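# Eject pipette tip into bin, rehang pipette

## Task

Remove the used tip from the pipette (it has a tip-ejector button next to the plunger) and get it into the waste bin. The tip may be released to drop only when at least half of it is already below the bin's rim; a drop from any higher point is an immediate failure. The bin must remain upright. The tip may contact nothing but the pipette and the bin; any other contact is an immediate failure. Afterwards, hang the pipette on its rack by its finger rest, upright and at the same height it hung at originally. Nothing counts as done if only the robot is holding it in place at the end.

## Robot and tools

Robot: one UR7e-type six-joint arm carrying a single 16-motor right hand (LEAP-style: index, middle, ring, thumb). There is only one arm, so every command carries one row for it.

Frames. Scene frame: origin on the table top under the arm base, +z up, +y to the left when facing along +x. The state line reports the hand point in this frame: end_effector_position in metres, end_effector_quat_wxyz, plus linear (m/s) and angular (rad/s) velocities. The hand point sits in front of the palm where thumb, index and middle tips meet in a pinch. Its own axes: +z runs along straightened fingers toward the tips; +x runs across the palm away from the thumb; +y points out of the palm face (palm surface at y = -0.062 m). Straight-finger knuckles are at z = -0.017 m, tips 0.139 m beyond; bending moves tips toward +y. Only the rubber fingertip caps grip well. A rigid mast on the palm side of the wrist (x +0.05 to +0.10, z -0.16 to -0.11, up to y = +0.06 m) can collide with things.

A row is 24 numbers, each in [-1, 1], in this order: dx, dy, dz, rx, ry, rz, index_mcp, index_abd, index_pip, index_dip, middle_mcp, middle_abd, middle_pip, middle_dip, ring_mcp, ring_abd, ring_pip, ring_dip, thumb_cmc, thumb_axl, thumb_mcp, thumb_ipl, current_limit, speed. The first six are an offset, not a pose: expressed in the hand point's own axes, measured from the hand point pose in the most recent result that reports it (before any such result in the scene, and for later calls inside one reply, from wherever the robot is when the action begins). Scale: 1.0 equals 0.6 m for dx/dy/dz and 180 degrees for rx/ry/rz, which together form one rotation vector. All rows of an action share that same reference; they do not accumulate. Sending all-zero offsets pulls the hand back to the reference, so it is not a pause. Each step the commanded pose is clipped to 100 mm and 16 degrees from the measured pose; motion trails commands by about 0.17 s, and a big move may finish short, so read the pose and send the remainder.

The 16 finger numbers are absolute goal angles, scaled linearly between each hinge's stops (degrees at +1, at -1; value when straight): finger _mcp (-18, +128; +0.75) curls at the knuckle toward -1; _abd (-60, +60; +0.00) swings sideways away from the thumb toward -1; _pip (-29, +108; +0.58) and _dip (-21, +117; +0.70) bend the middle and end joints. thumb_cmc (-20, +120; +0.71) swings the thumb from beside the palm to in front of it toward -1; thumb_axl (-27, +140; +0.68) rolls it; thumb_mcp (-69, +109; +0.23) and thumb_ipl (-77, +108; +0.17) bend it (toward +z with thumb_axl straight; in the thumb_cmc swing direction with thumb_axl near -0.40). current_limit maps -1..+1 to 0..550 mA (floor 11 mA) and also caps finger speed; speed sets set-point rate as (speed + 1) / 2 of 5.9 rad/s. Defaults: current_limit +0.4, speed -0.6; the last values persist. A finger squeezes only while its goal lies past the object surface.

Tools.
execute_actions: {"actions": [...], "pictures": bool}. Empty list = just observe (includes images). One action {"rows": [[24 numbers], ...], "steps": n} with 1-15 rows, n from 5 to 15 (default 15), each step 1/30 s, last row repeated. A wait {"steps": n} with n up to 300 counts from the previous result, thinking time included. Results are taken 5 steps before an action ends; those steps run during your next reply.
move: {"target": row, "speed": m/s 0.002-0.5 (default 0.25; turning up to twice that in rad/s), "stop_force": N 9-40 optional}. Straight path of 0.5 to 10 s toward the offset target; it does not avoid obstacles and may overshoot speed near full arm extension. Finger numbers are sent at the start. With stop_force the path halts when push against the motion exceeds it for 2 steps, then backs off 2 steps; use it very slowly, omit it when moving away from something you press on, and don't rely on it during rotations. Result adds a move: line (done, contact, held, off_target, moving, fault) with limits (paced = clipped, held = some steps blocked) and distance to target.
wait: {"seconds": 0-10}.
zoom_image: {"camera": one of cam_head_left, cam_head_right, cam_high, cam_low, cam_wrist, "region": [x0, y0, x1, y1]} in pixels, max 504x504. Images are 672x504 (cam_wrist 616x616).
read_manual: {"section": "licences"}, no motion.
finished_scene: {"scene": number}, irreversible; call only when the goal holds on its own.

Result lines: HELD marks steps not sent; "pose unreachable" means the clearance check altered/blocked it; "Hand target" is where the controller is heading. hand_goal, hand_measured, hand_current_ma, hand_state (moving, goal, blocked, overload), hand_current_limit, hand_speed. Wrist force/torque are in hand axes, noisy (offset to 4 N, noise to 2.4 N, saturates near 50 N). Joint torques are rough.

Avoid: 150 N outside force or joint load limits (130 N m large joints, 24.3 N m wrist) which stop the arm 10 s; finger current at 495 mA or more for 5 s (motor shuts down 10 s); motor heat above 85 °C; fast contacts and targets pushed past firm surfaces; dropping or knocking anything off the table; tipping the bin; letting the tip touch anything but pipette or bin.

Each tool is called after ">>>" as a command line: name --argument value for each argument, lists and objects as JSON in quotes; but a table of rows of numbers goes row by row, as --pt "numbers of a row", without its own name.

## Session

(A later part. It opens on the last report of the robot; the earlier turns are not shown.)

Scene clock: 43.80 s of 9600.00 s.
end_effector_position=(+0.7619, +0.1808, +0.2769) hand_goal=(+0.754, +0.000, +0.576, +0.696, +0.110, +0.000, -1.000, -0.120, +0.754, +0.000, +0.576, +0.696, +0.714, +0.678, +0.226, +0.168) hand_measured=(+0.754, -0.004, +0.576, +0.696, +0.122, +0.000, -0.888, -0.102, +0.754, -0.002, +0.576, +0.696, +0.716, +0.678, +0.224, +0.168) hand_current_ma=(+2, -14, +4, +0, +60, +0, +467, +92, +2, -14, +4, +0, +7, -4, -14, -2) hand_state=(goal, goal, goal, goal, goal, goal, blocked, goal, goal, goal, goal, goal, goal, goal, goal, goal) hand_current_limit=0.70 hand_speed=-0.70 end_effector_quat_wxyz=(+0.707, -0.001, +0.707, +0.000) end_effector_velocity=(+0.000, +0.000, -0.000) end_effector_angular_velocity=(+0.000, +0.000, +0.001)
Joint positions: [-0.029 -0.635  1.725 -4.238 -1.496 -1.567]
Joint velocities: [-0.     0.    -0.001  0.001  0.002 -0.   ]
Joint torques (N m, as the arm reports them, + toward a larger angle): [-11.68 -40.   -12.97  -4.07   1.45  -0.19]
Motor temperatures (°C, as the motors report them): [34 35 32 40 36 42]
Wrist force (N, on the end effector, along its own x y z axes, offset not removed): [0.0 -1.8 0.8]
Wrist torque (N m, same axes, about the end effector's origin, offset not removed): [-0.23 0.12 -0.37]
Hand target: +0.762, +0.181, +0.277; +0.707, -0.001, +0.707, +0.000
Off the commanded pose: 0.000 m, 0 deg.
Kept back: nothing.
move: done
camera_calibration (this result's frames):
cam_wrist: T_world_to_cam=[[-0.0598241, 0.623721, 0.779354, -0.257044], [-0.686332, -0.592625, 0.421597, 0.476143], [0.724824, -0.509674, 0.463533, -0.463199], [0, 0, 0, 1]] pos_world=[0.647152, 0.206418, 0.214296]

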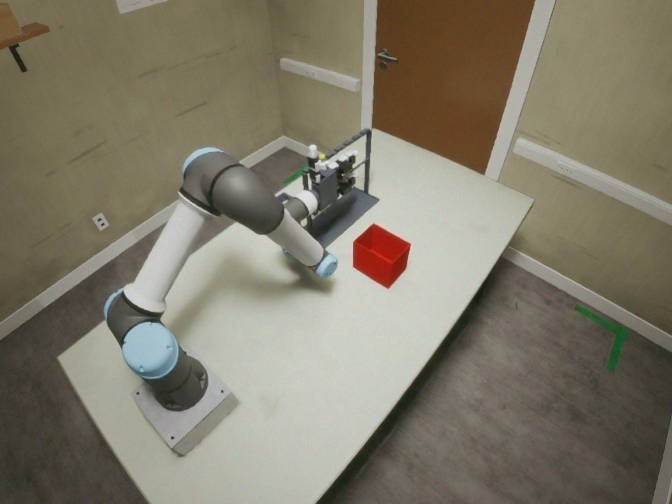

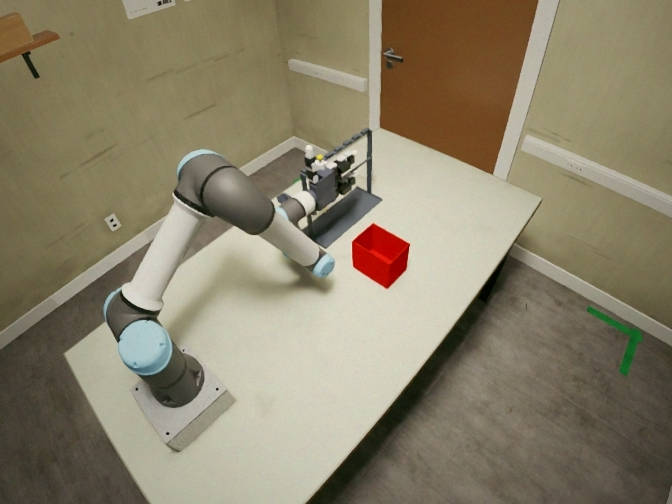

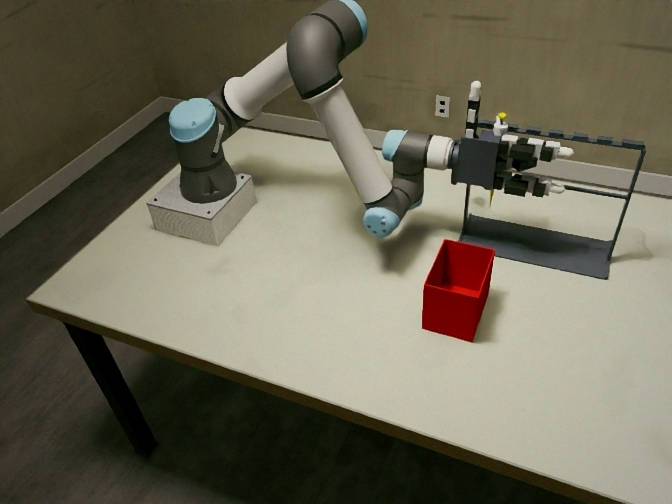

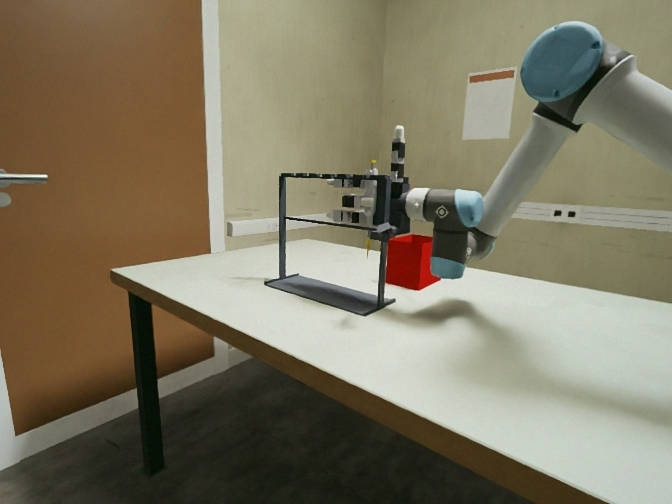

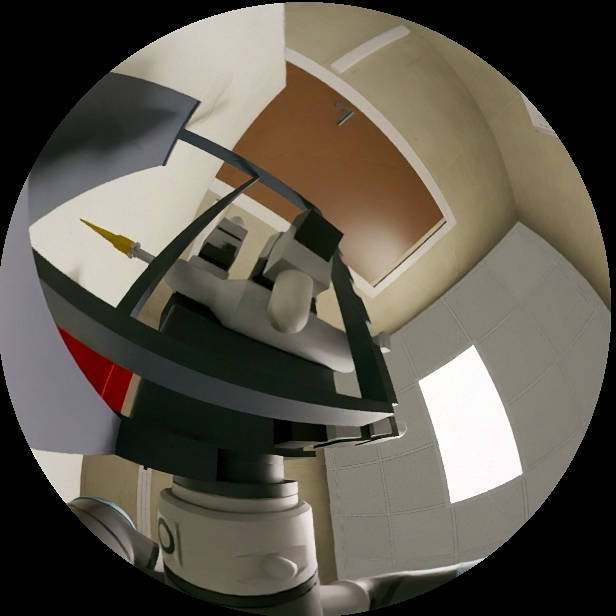

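>>> move --target '[-0.008, -0.005, 0, 0, 0, 0, 0.754, 0, 0.576, 0.696, 0.11, 0, -1.0, -0.12, 0.754, 0, 0.576, 0.696, 0.714, 0.678, 0.226, 0.168, 0.7, -0.7]' --speed 0.01

>>> move --target '[0, -0.2, 0, 0, 0, 0, 0.754, 0, 0.576, 0.696, 0.11, 0, -1.0, -0.12, 0.754, 0, 0.576, 0.696, 0.714, 0.678, 0.226, 0.168, 0.7, -0.7]' --speed 0.04

Scene clock: 45.43 s of 9600.00 s.
end_effector_position=(+0.7619, +0.1779, +0.2815) hand_goal=(+0.754, +0.000, +0.576, +0.696, +0.110, +0.000, -1.000, -0.120, +0.754, +0.000, +0.576, +0.696, +0.714, +0.678, +0.226, +0.168) hand_measured=(+0.754, -0.004, +0.576, +0.696, +0.122, +0.000, -0.888, -0.102, +0.754, -0.002, +0.576, +0.696, +0.716, +0.678, +0.224, +0.168) hand_current_ma=(+2, -14, +4, +0, +60, +0, +468, +92, +2, -14, +4, +0, +7, -4, -14, -2) hand_state=(goal, goal, goal, goal, goal, goal, blocked, goal, goal, goal, goal, goal, goal, goal, goal, goal) hand_current_limit=0.70 hand_speed=-0.70 end_effector_quat_wxyz=(+0.707, -0.001, +0.707, +0.000) end_effector_velocity=(-0.000, -0.001, +0.001) end_effector_angular_velocity=(+0.000, +0.001, -0.000)
Joint positions: [-0.035 -0.645  1.729 -4.232 -1.49  -1.567]
Joint velocities: [-0.002 -0.003  0.002  0.003  0.002  0.   ]
Joint torques (N m, as the arm reports them, + toward a larger angle): [-12.28 -57.25  -1.2   -0.93   1.67   1.54]
Motor temperatures (°C, as the motors report them): [34 35 32 40 36 42]
Wrist force (N, on the end effector, along its own x y z axes, offset not removed): [0.9 -6.2 3.0]
Wrist torque (N m, same axes, about the end effector's origin, offset not removed): [-1.42 -0.10 -0.40]
Hand target: +0.762, +0.178, +0.282; +0.707, -0.001, +0.707, +0.000
Off the commanded pose: 0.000 m, 0 deg.
Kept back: nothing.
move: done
camera_calibration (this result's frames):
cam_wrist: T_world_to_cam=[[-0.0598307, 0.623719, 0.779356, -0.258862], [-0.686341, -0.592623, 0.421586, 0.47247], [0.724815, -0.50968, 0.463541, -0.466836], [0, 0, 0, 1]] pos_world=[0.647157, 0.203517, 0.218956]

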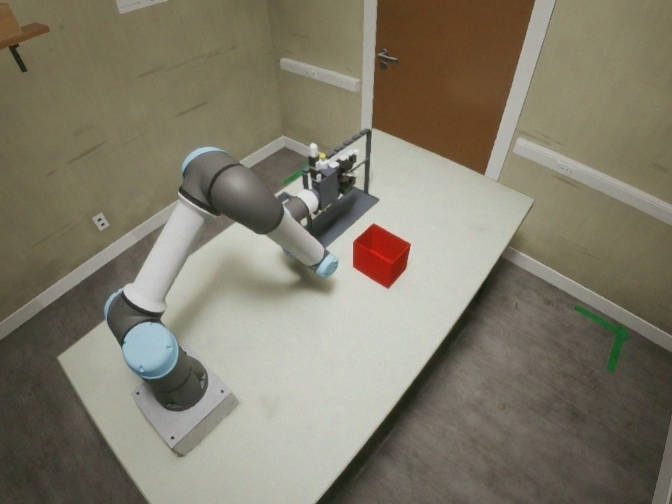

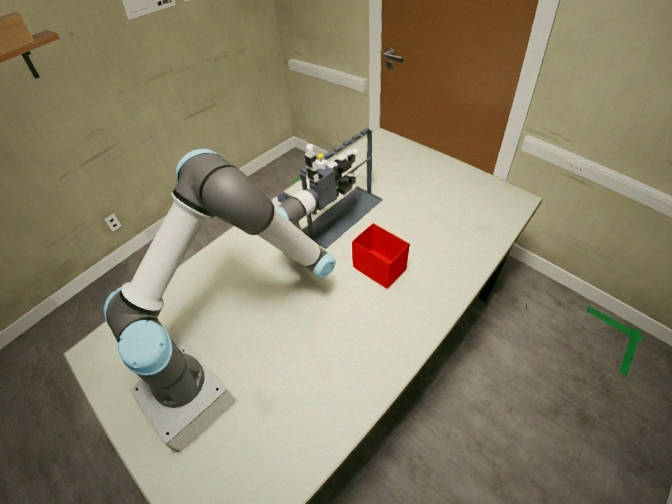

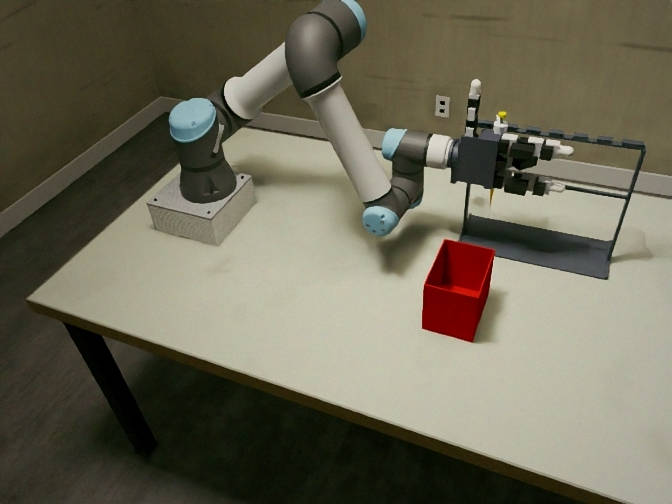

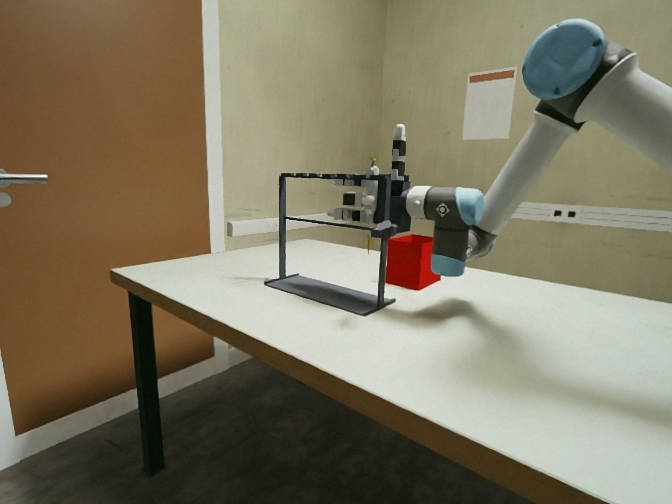

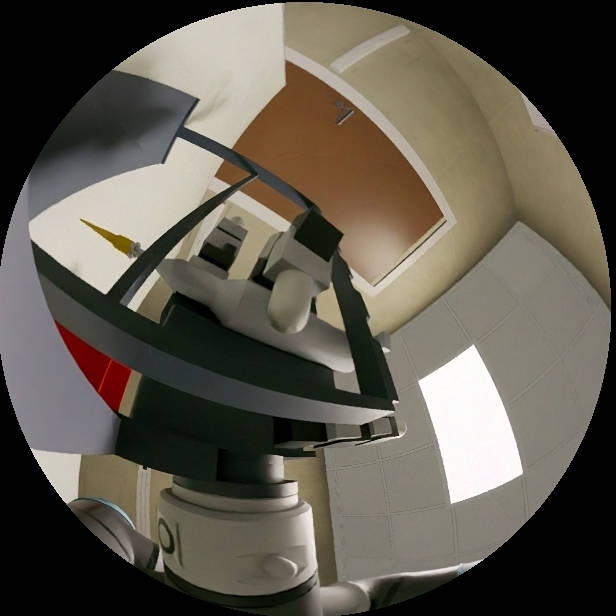

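Scene clock: 48.80 s of 9600.00 s.
end_effector_position=(+0.7620, +0.0581, +0.2818) hand_goal=(+0.754, +0.000, +0.576, +0.696, +0.110, +0.000, -1.000, -0.120, +0.754, +0.000, +0.576, +0.696, +0.714, +0.678, +0.226, +0.168) hand_measured=(+0.754, -0.004, +0.576, +0.696, +0.122, +0.000, -0.888, -0.102, +0.754, -0.002, +0.576, +0.696, +0.716, +0.678, +0.224, +0.168) hand_current_ma=(+2, -14, +4, +0, +60, +0, +467, +92, +2, -14, +4, +0, +7, -4, -14, -2) hand_state=(goal, goal, goal, goal, goal, goal, blocked, goal, goal, goal, goal, goal, goal, goal, goal, goal) hand_current_limit=0.70 hand_speed=-0.70 end_effector_quat_wxyz=(+0.707, -0.001, +0.707, +0.000) end_effector_velocity=(+0.000, -0.002, -0.001) end_effector_angular_velocity=(+0.001, +0.003, -0.001)
Joint positions: [-0.262 -0.653  1.752 -4.247 -1.263 -1.565]
Joint velocities: [-0.004  0.     0.001  0.002  0.003 -0.   ]
Joint torques (N m, as the arm reports them, + toward a larger angle): [-12.31 -39.54 -17.45  -0.58   1.26   1.55]
Motor temperatures (°C, as the motors report them): [34 35 32 40 36 42]
Wrist force (N, on the end effector, along its own x y z axes, offset not removed): [2.7 -3.4 2.2]
Wrist torque (N m, same axes, about the end effector's origin, offset not removed): [-0.61 -0.35 -0.27]
Hand target: +0.762, +0.058, +0.282; +0.707, -0.001, +0.707, +0.000
Off the commanded pose: 0.000 m, 0 deg.
Kept back: nothing.
move: done
camera_calibration (this result's frames):
cam_wrist: T_world_to_cam=[[-0.0598912, 0.623351, 0.779645, -0.184368], [-0.686389, -0.59281, 0.421244, 0.401558], [0.724764, -0.509911, 0.463365, -0.527985], [0, 0, 0, 1]] pos_world=[0.647248, 0.083749, 0.219238]

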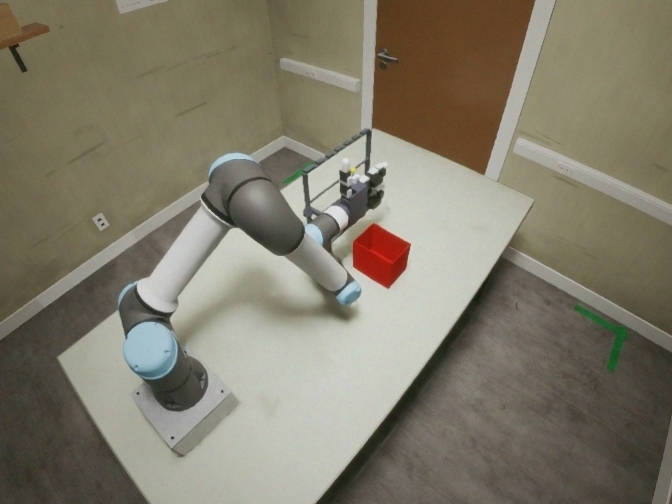

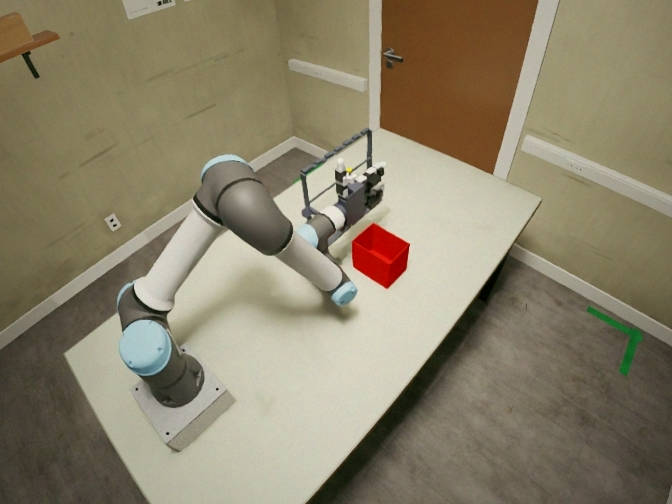

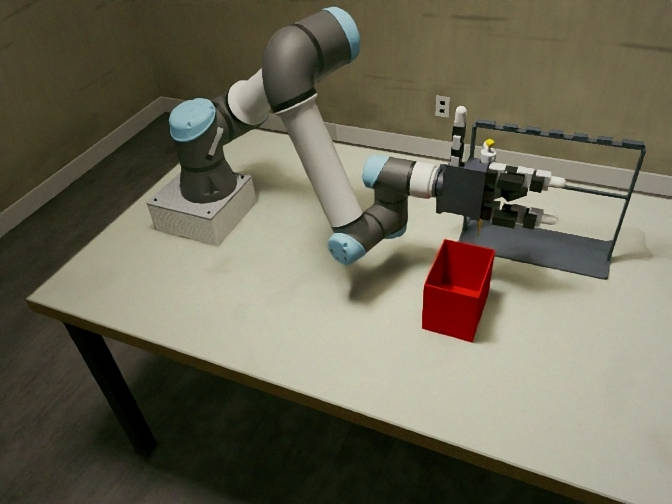

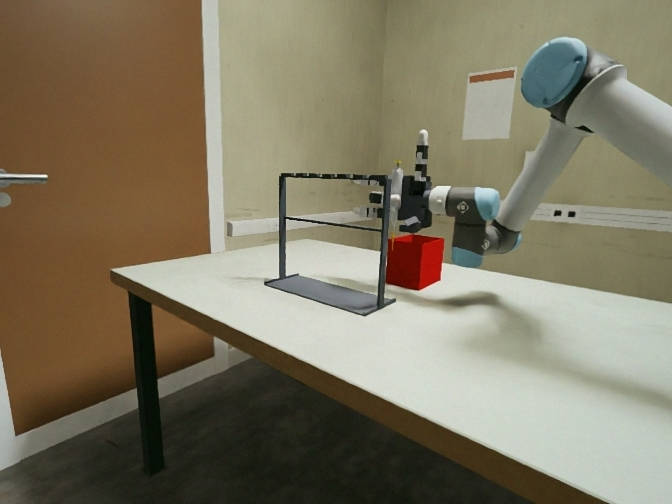

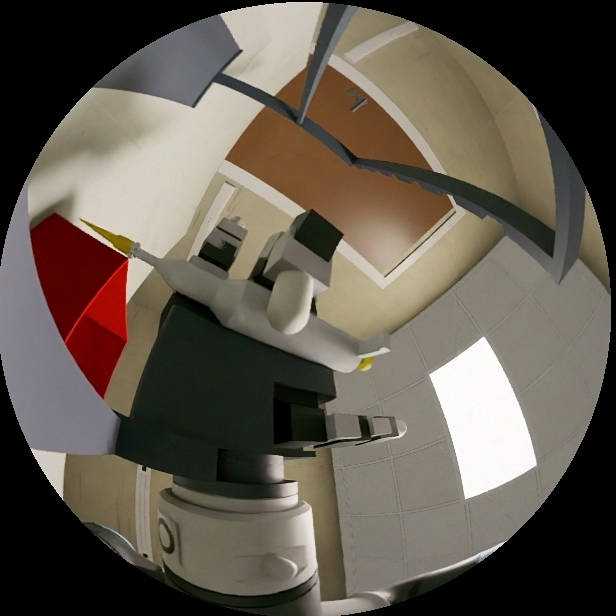

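>>> zoom_image --camera "cam_high" --region '[400, 100, 580, 350]'

>>> zoom_image --camera "cam_head_left" --region '[300, 150, 430, 300]'

>>> zoom_image --camera "cam_wrist" --region '[200, 200, 420, 420]'

Region (400, 100, 580, 350) of cam_high's 672x504 image, scaled by 2.016, with more detail than that image has; it fills the left 363 columns of this view, and the rest is white.

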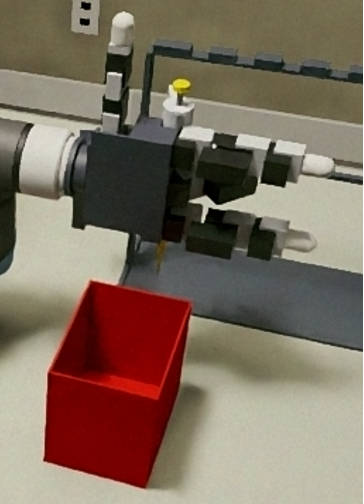

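Region (300, 150, 430, 300) of cam_head_left's 672x504 image, scaled by 3.360, with more detail than that image has; it fills the left 437 columns of this view, and the rest is white.

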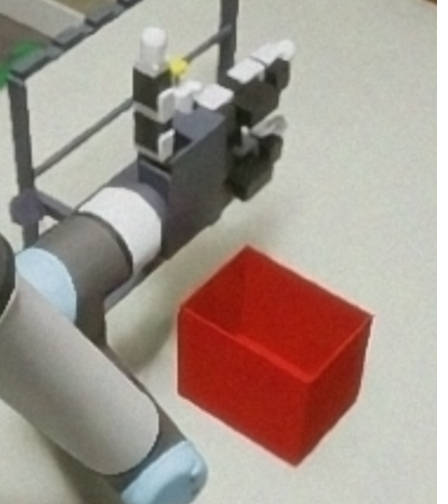

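Region (200, 200, 420, 420) of cam_wrist's 616x616 image, scaled by 2.291, with more detail than that image has.

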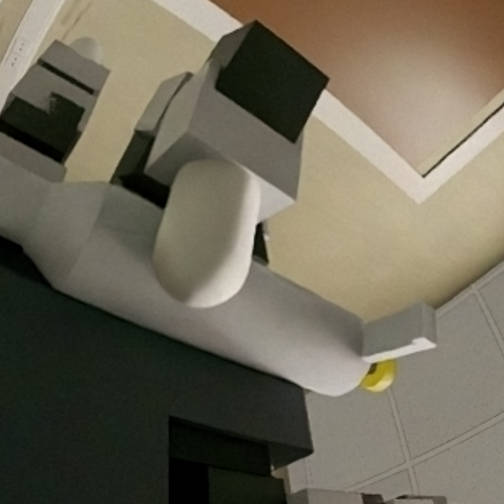

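>>> move --target '[-0.1, -0.03, -0.005, 0, 0, 0, 0.754, 0, 0.576, 0.696, 0.11, 0, -1.0, -0.12, 0.754, 0, 0.576, 0.696, 0.714, 0.678, 0.226, 0.168, 0.7, -0.7]' --speed 0.06

>>> move --target '[0, -0.1835, -0.0117, 0, 0, 0, 0.754, 0, 0.576, 0.696, 0.11, 0, -1.0, -0.12, 0.754, 0, 0.576, 0.696, 0.714, 0.678, 0.226, 0.168, 0.7, -0.7]' --speed 0.06

Scene clock: 52.20 s of 9600.00 s.
end_effector_position=(+0.7591, +0.0403, +0.3417) hand_goal=(+0.754, +0.000, +0.576, +0.696, +0.110, +0.000, -1.000, -0.120, +0.754, +0.000, +0.576, +0.696, +0.714, +0.678, +0.226, +0.168) hand_measured=(+0.754, -0.004, +0.576, +0.696, +0.122, +0.000, -0.888, -0.102, +0.754, -0.004, +0.576, +0.696, +0.716, +0.678, +0.224, +0.168) hand_current_ma=(+2, -14, +4, +0, +60, +0, +468, +92, +2, -14, +4, +0, +7, -4, -14, -2) hand_state=(goal, goal, goal, goal, goal, goal, blocked, goal, goal, goal, goal, goal, goal, goal, goal, goal) hand_current_limit=0.70 hand_speed=-0.70 end_effector_quat_wxyz=(+0.707, -0.001, +0.707, +0.000) end_effector_velocity=(-0.000, -0.000, +0.001) end_effector_angular_velocity=(+0.000, +0.001, +0.001)
Joint positions: [-0.297 -0.78   1.781 -4.15  -1.228 -1.564]
Joint velocities: [-0.001 -0.003  0.001  0.004  0.001 -0.   ]
Joint torques (N m, as the arm reports them, + toward a larger angle): [-11.7  -56.5   -2.54  -0.7    1.44  -1.61]
Motor temperatures (°C, as the motors report them): [34 35 32 40 36 42]
Wrist force (N, on the end effector, along its own x y z axes, offset not removed): [-4.2 -2.2 2.5]
Wrist torque (N m, same axes, about the end effector's origin, offset not removed): [-0.52 0.40 -0.77]
Hand target: +0.759, +0.040, +0.342; +0.707, -0.001, +0.707, +0.000
Off the commanded pose: 0.000 m, 0 deg.
Kept back: nothing.
move: done
camera_calibration (this result's frames):
cam_wrist: T_world_to_cam=[[-0.0599219, 0.623197, 0.779766, -0.220087], [-0.686411, -0.59289, 0.421095, 0.363778], [0.724741, -0.510007, 0.463296, -0.562635], [0, 0, 0, 1]] pos_world=[0.644277, 0.0658897, 0.279098]

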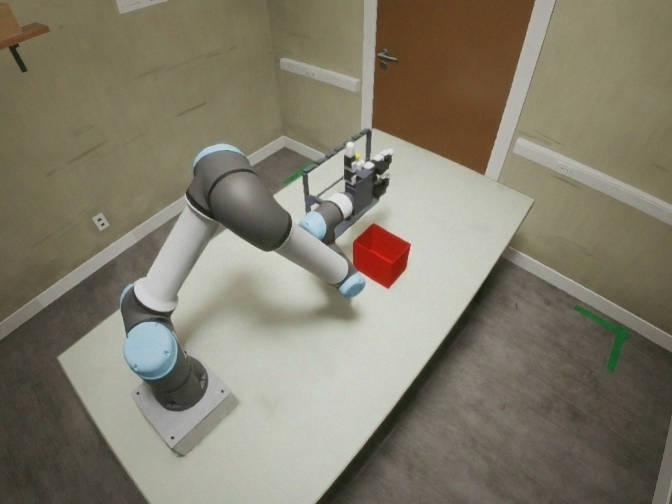

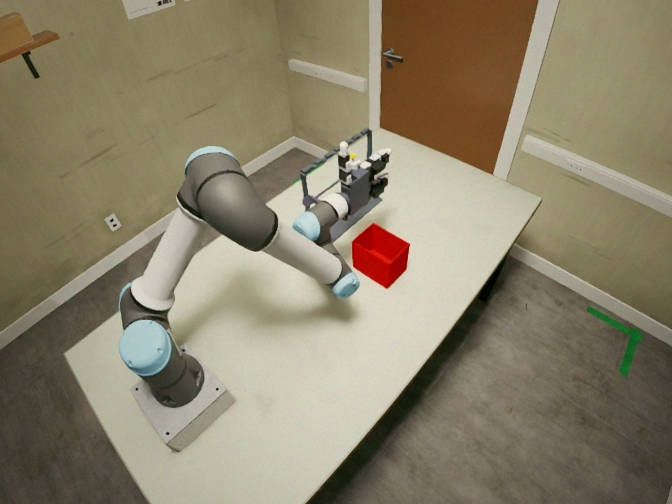

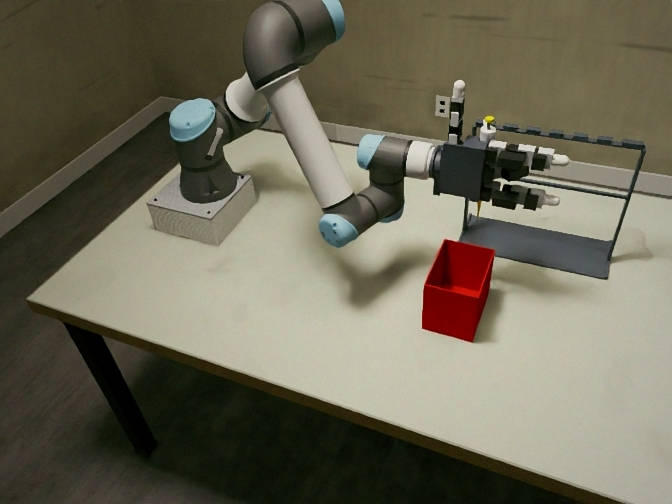

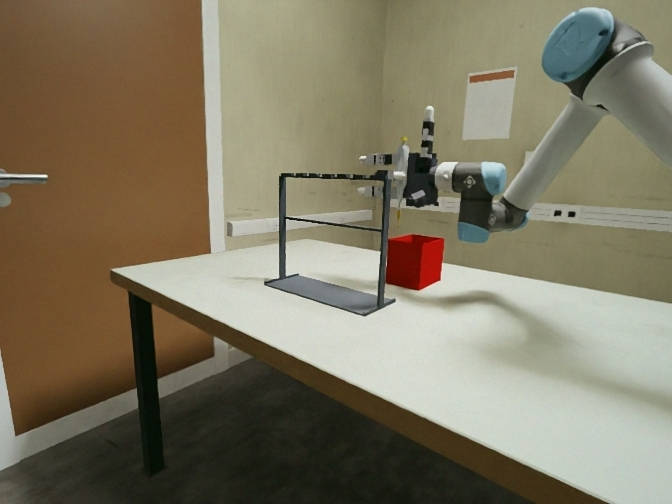

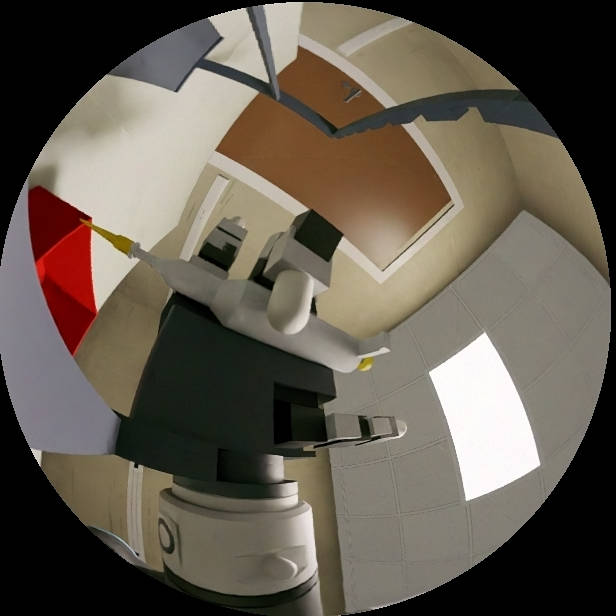

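Scene clock: 54.43 s of 9600.00 s.
end_effector_position=(+0.7521, -0.0697, +0.3419) hand_goal=(+0.754, +0.000, +0.576, +0.696, +0.110, +0.000, -1.000, -0.120, +0.754, +0.000, +0.576, +0.696, +0.714, +0.678, +0.226, +0.168) hand_measured=(+0.754, -0.004, +0.576, +0.696, +0.122, +0.000, -0.888, -0.102, +0.754, -0.004, +0.576, +0.696, +0.716, +0.678, +0.224, +0.168) hand_current_ma=(+2, -14, +4, +0, +61, +0, +468, +92, +2, -14, +4, +0, +7, -4, -14, -2) hand_state=(goal, goal, goal, goal, goal, goal, blocked, goal, goal, goal, goal, goal, goal, goal, goal, goal) hand_current_limit=0.70 hand_speed=-0.70 end_effector_quat_wxyz=(+0.707, -0.001, +0.707, +0.001) end_effector_velocity=(+0.000, -0.002, -0.001) end_effector_angular_velocity=(+0.001, +0.002, -0.002)
Joint positions: [-0.494 -0.76   1.735 -4.124 -1.031 -1.562]
Joint velocities: [-0.003  0.001 -0.001  0.002  0.001  0.   ]
Joint torques (N m, as the arm reports them, + toward a larger angle): [-12.17 -38.22 -21.95  -0.34   1.33   1.36]
Motor temperatures (°C, as the motors report them): [34 35 32 40 36 42]
Wrist force (N, on the end effector, along its own x y z axes, offset not removed): [2.4 -0.5 5.7]
Wrist torque (N m, same axes, about the end effector's origin, offset not removed): [-0.39 -0.21 -0.05]
Hand target: +0.752, -0.070, +0.342; +0.707, -0.001, +0.707, +0.001
Off the commanded pose: 0.000 m, 0 deg.
Kept back: nothing.
move: done
camera_calibration (this result's frames):
cam_wrist: T_world_to_cam=[[-0.0600485, 0.622902, 0.779992, -0.152172], [-0.686496, -0.593037, 0.420749, 0.293929], [0.72465, -0.510196, 0.463231, -0.613697], [0, 0, 0, 1]] pos_world=[0.637358, -0.0440066, 0.279306]

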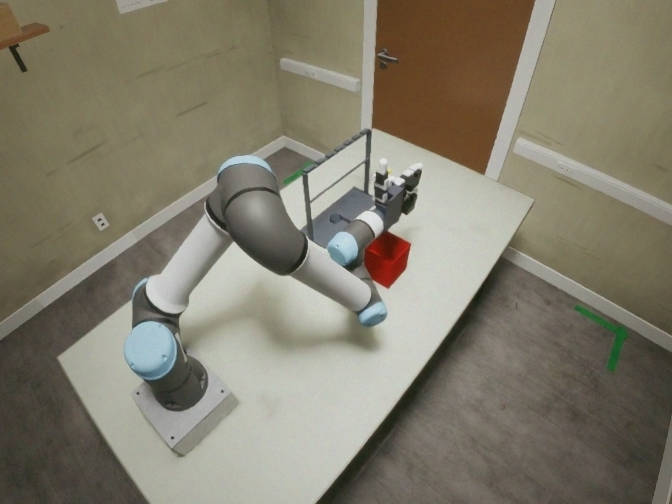

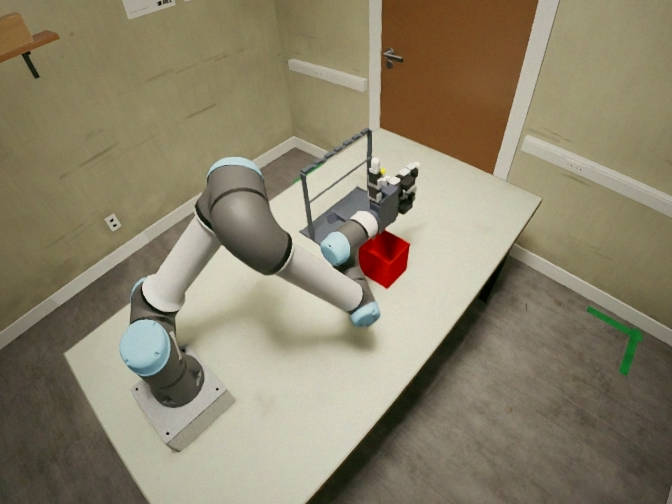

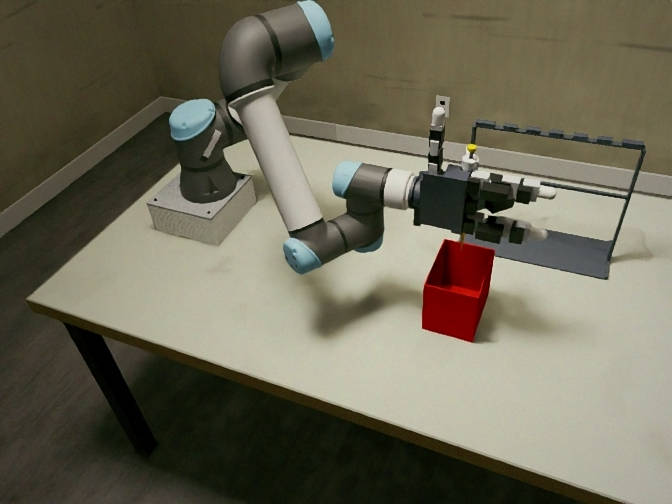

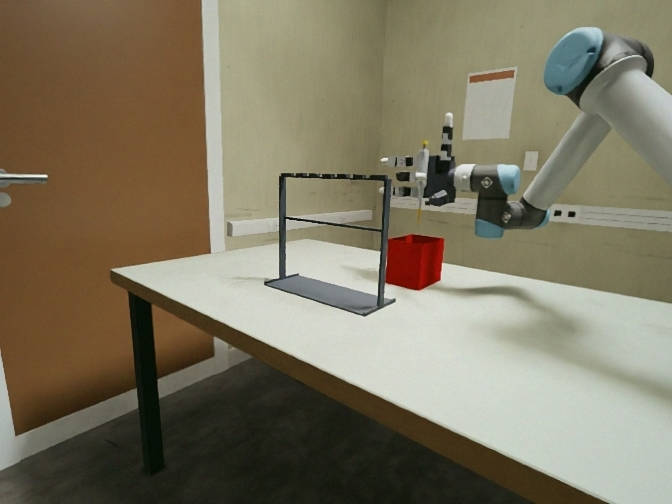

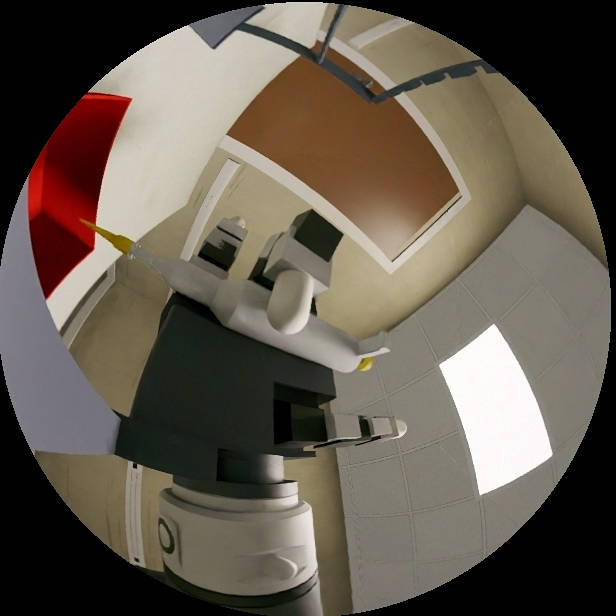

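Tip is over the bin. Lowering it inside.

>>> move --target '[0.133, 0, 0, 0, 0, 0, 0.754, 0, 0.576, 0.696, 0.11, 0, -1.0, -0.12, 0.754, 0, 0.576, 0.696, 0.714, 0.678, 0.226, 0.168, 0.7, -0.7]' --speed 0.05

>>> zoom_image --camera "cam_low" --region '[370, 130, 480, 295]'

>>> zoom_image --camera "cam_high" --region '[410, 130, 520, 240]'

Scene clock: 56.63 s of 9600.00 s.
end_effector_position=(+0.7521, -0.0697, +0.2623) hand_goal=(+0.754, +0.000, +0.576, +0.696, +0.110, +0.000, -1.000, -0.120, +0.754, +0.000, +0.576, +0.696, +0.714, +0.678, +0.226, +0.168) hand_measured=(+0.754, -0.004, +0.576, +0.696, +0.122, +0.000, -0.888, -0.102, +0.754, -0.004, +0.576, +0.696, +0.716, +0.678, +0.224, +0.168) hand_current_ma=(+2, -14, +4, +0, +61, +0, +467, +92, +2, -14, +4, +0, +7, -4, -14, -2) hand_state=(goal, goal, goal, goal, goal, goal, blocked, goal, goal, goal, goal, goal, goal, goal, goal, goal) hand_current_limit=0.70 hand_speed=-0.70 end_effector_quat_wxyz=(+0.707, -0.001, +0.707, +0.001) end_effector_velocity=(+0.000, -0.000, -0.002) end_effector_angular_velocity=(+0.002, +0.001, +0.001)
Joint positions: [-0.493 -0.596  1.699 -4.252 -1.032 -1.563]
Joint velocities: [-0.     0.005 -0.002 -0.002  0.001  0.001]
Joint torques (N m, as the arm reports them, + toward a larger angle): [ 11.54 -39.54 -19.45  -3.45  -1.45   1.51]
Motor temperatures (°C, as the motors report them): [34 35 32 40 36 42]
Wrist force (N, on the end effector, along its own x y z axes, offset not removed): [-0.2 -0.6 2.1]
Wrist torque (N m, same axes, about the end effector's origin, offset not removed): [-0.28 0.10 -0.31]
Hand target: +0.752, -0.070, +0.262; +0.707, -0.001, +0.707, +0.001
Off the commanded pose: 0.000 m, 0 deg.
Kept back: nothing.
move: done
camera_calibration (this result's frames):
cam_wrist: T_world_to_cam=[[-0.0600268, 0.622997, 0.779918, -0.0900581], [-0.686486, -0.592985, 0.420839, 0.327333], [0.724661, -0.510141, 0.463274, -0.576886], [0, 0, 0, 1]] pos_world=[0.637351, -0.0440842, 0.19974]

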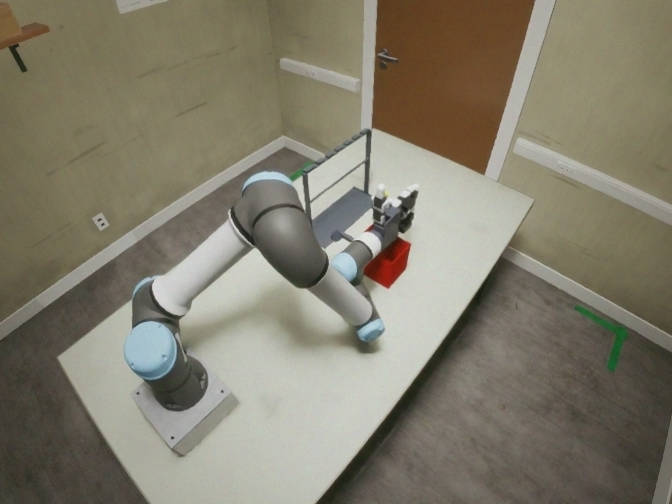

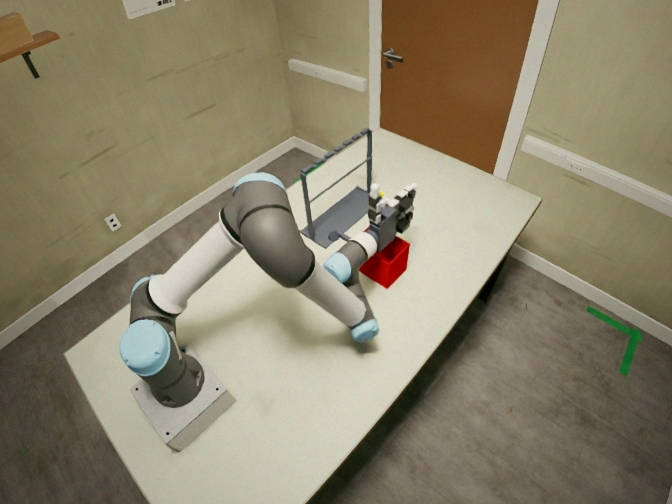

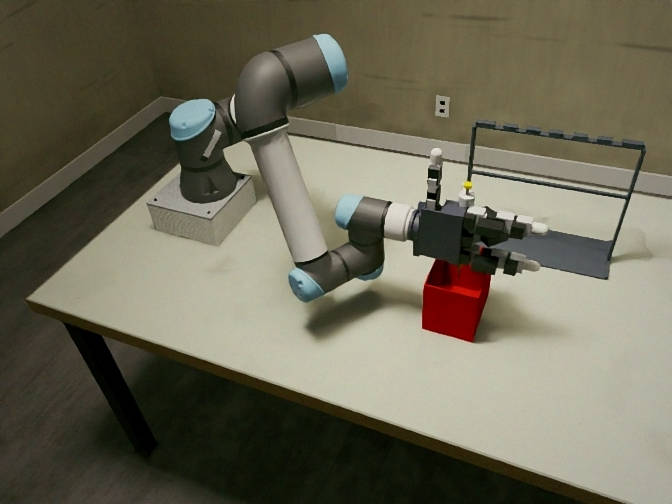

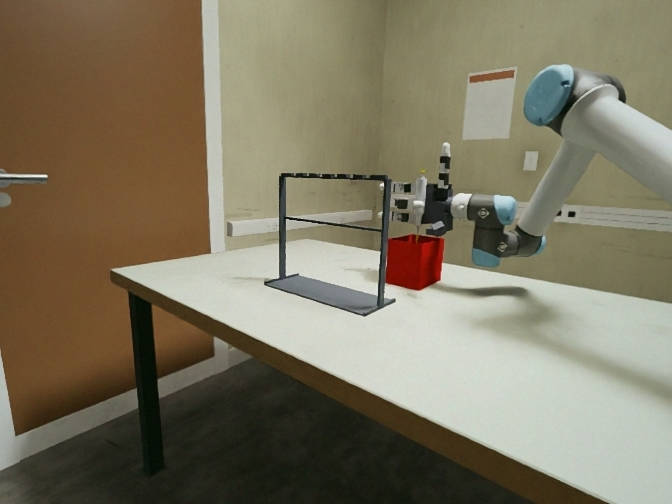

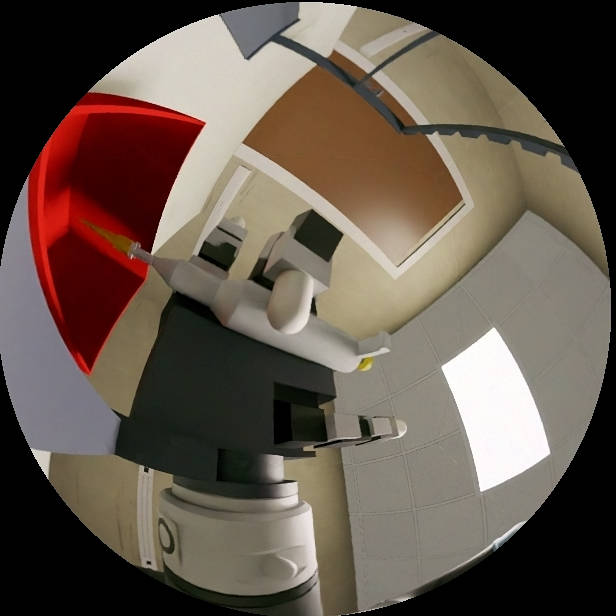

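Region (370, 130, 480, 295) of cam_low's 672x504 image, scaled by 3.055, with more detail than that image has.

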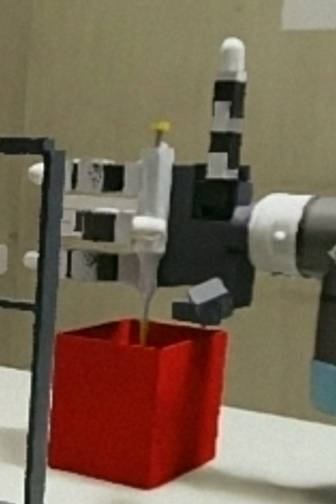

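Region (410, 130, 520, 240) of cam_high's 672x504 image, scaled by 4.582, with more detail than that image has.

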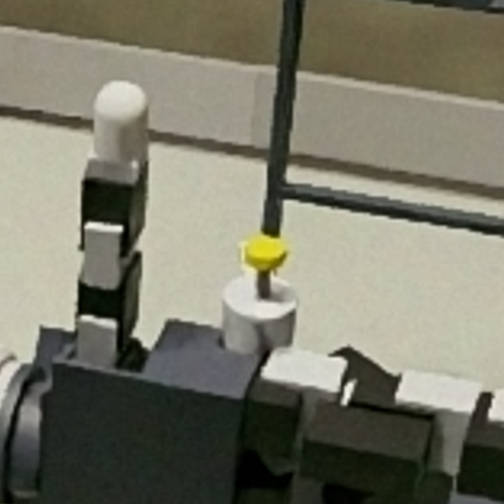

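>>> move --target '[0.02, 0, 0, 0, 0, 0, 0.754, 0, 0.576, 0.696, 0.2, 0, -1.0, -0.12, 0.754, 0, 0.576, 0.696, 0.714, 0.678, 0.226, 0.168, 0.7, -0.95]' --speed 0.01

>>> zoom_image --camera "cam_high" --region '[410, 135, 520, 245]'

>>> zoom_image --camera "cam_wrist" --region '[200, 200, 420, 420]'

Scene clock: 59.07 s of 9600.00 s.
end_effector_position=(+0.7521, -0.0697, +0.2505) hand_goal=(+0.754, +0.000, +0.576, +0.696, +0.200, +0.000, -1.000, -0.120, +0.754, +0.000, +0.576, +0.696, +0.714, +0.678, +0.226, +0.168) hand_measured=(+0.754, -0.004, +0.576, +0.696, +0.200, +0.000, -0.902, -0.094, +0.754, -0.004, +0.576, +0.696, +0.716, +0.678, +0.224, +0.168) hand_current_ma=(+2, -14, +4, +0, +5, +1, +468, +127, +2, -14, +4, +0, +7, -4, -14, -2) hand_state=(goal, goal, goal, goal, goal, goal, blocked, blocked, goal, goal, goal, goal, goal, goal, goal, goal) hand_current_limit=0.70 hand_speed=-0.95 end_effector_quat_wxyz=(+0.707, -0.001, +0.707, +0.001) end_effector_velocity=(+0.000, -0.001, -0.002) end_effector_angular_velocity=(-0.001, -0.001, -0.000)
Joint positions: [-0.493 -0.571  1.691 -4.269 -1.032 -1.563]
Joint velocities: [-0.001  0.004 -0.003 -0.003  0.001 -0.   ]
Joint torques (N m, as the arm reports them, + toward a larger angle): [ 10.97 -40.38 -19.41  -3.52  -1.52  -1.71]
Motor temperatures (°C, as the motors report them): [34 35 32 40 36 42]
Wrist force (N, on the end effector, along its own x y z axes, offset not removed): [-1.0 -0.8 4.0]
Wrist torque (N m, same axes, about the end effector's origin, offset not removed): [-0.38 0.11 -0.33]
Hand target: +0.752, -0.070, +0.250; +0.707, -0.001, +0.707, +0.001
Off the commanded pose: 0.000 m, 0 deg.
Kept back: nothing.
move: done
camera_calibration (this result's frames):
cam_wrist: T_world_to_cam=[[-0.0600171, 0.622998, 0.779918, -0.0808392], [-0.686482, -0.592983, 0.420848, 0.332294], [0.724666, -0.510141, 0.463266, -0.571418], [0, 0, 0, 1]] pos_world=[0.637349, -0.0440969, 0.187922]

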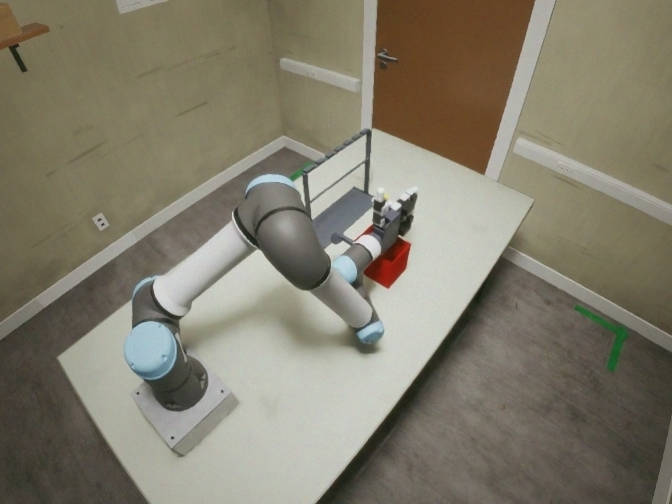

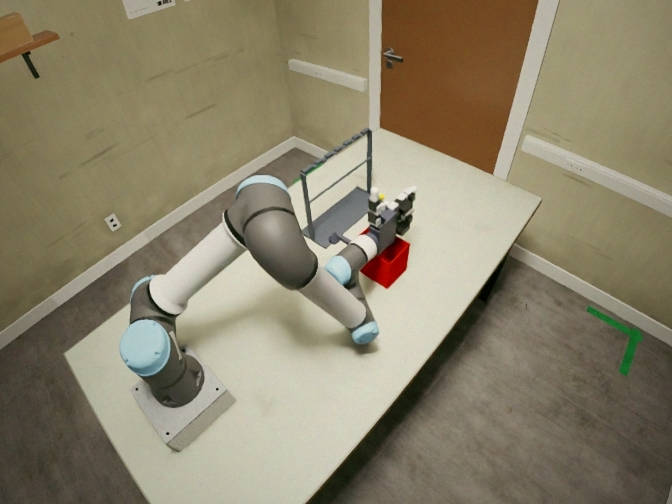

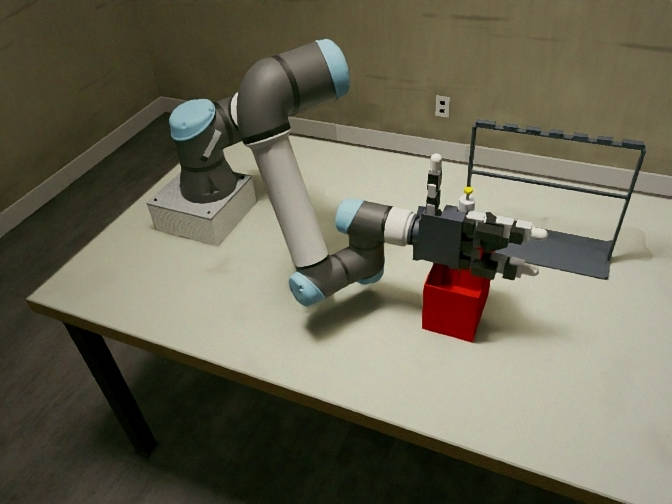

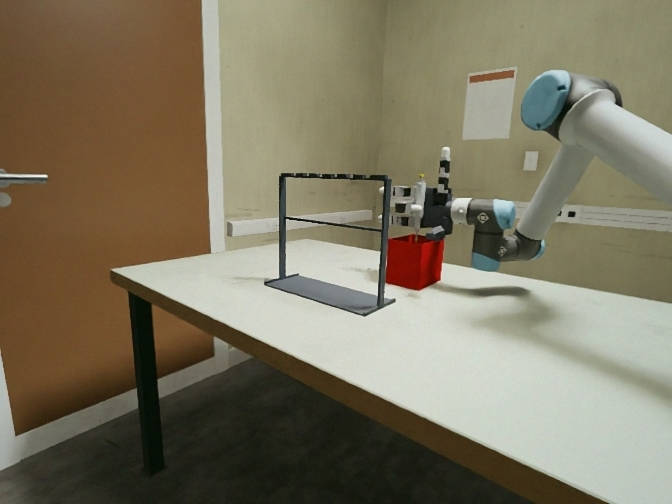

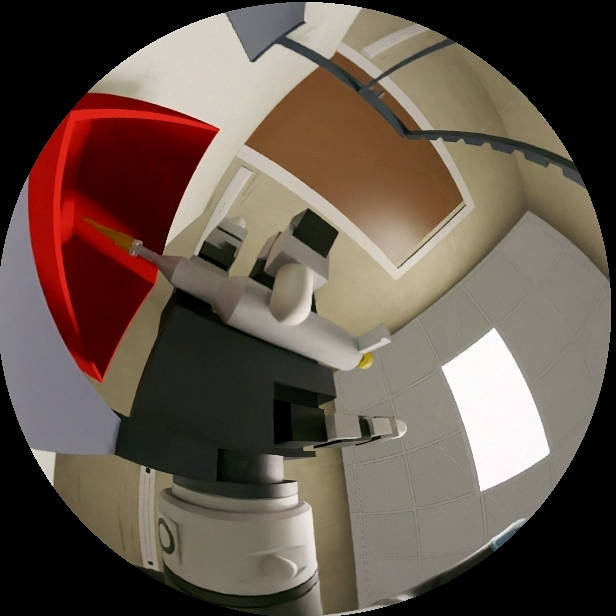

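Region (410, 135, 520, 245) of cam_high's 672x504 image, scaled by 4.582, with more detail than that image has.

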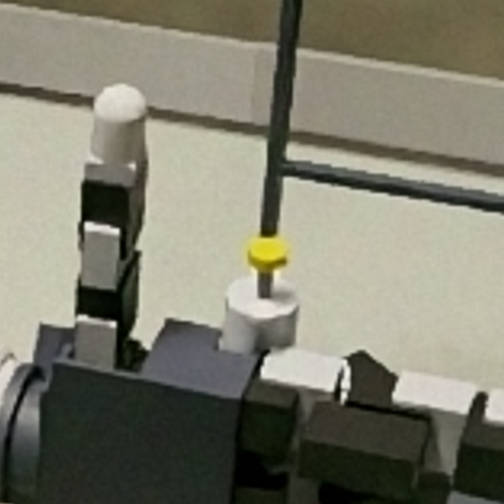

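Region (200, 200, 420, 420) of cam_wrist's 616x616 image, scaled by 2.291, with more detail than that image has.

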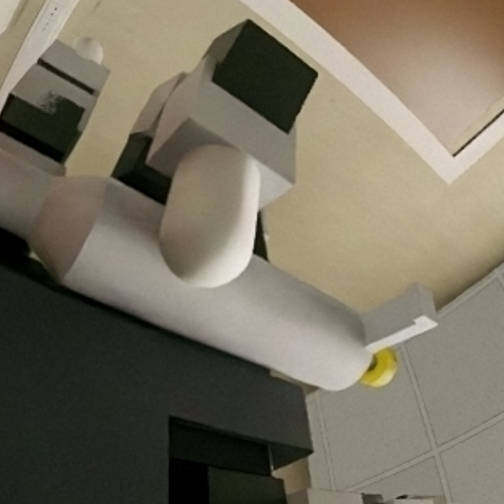

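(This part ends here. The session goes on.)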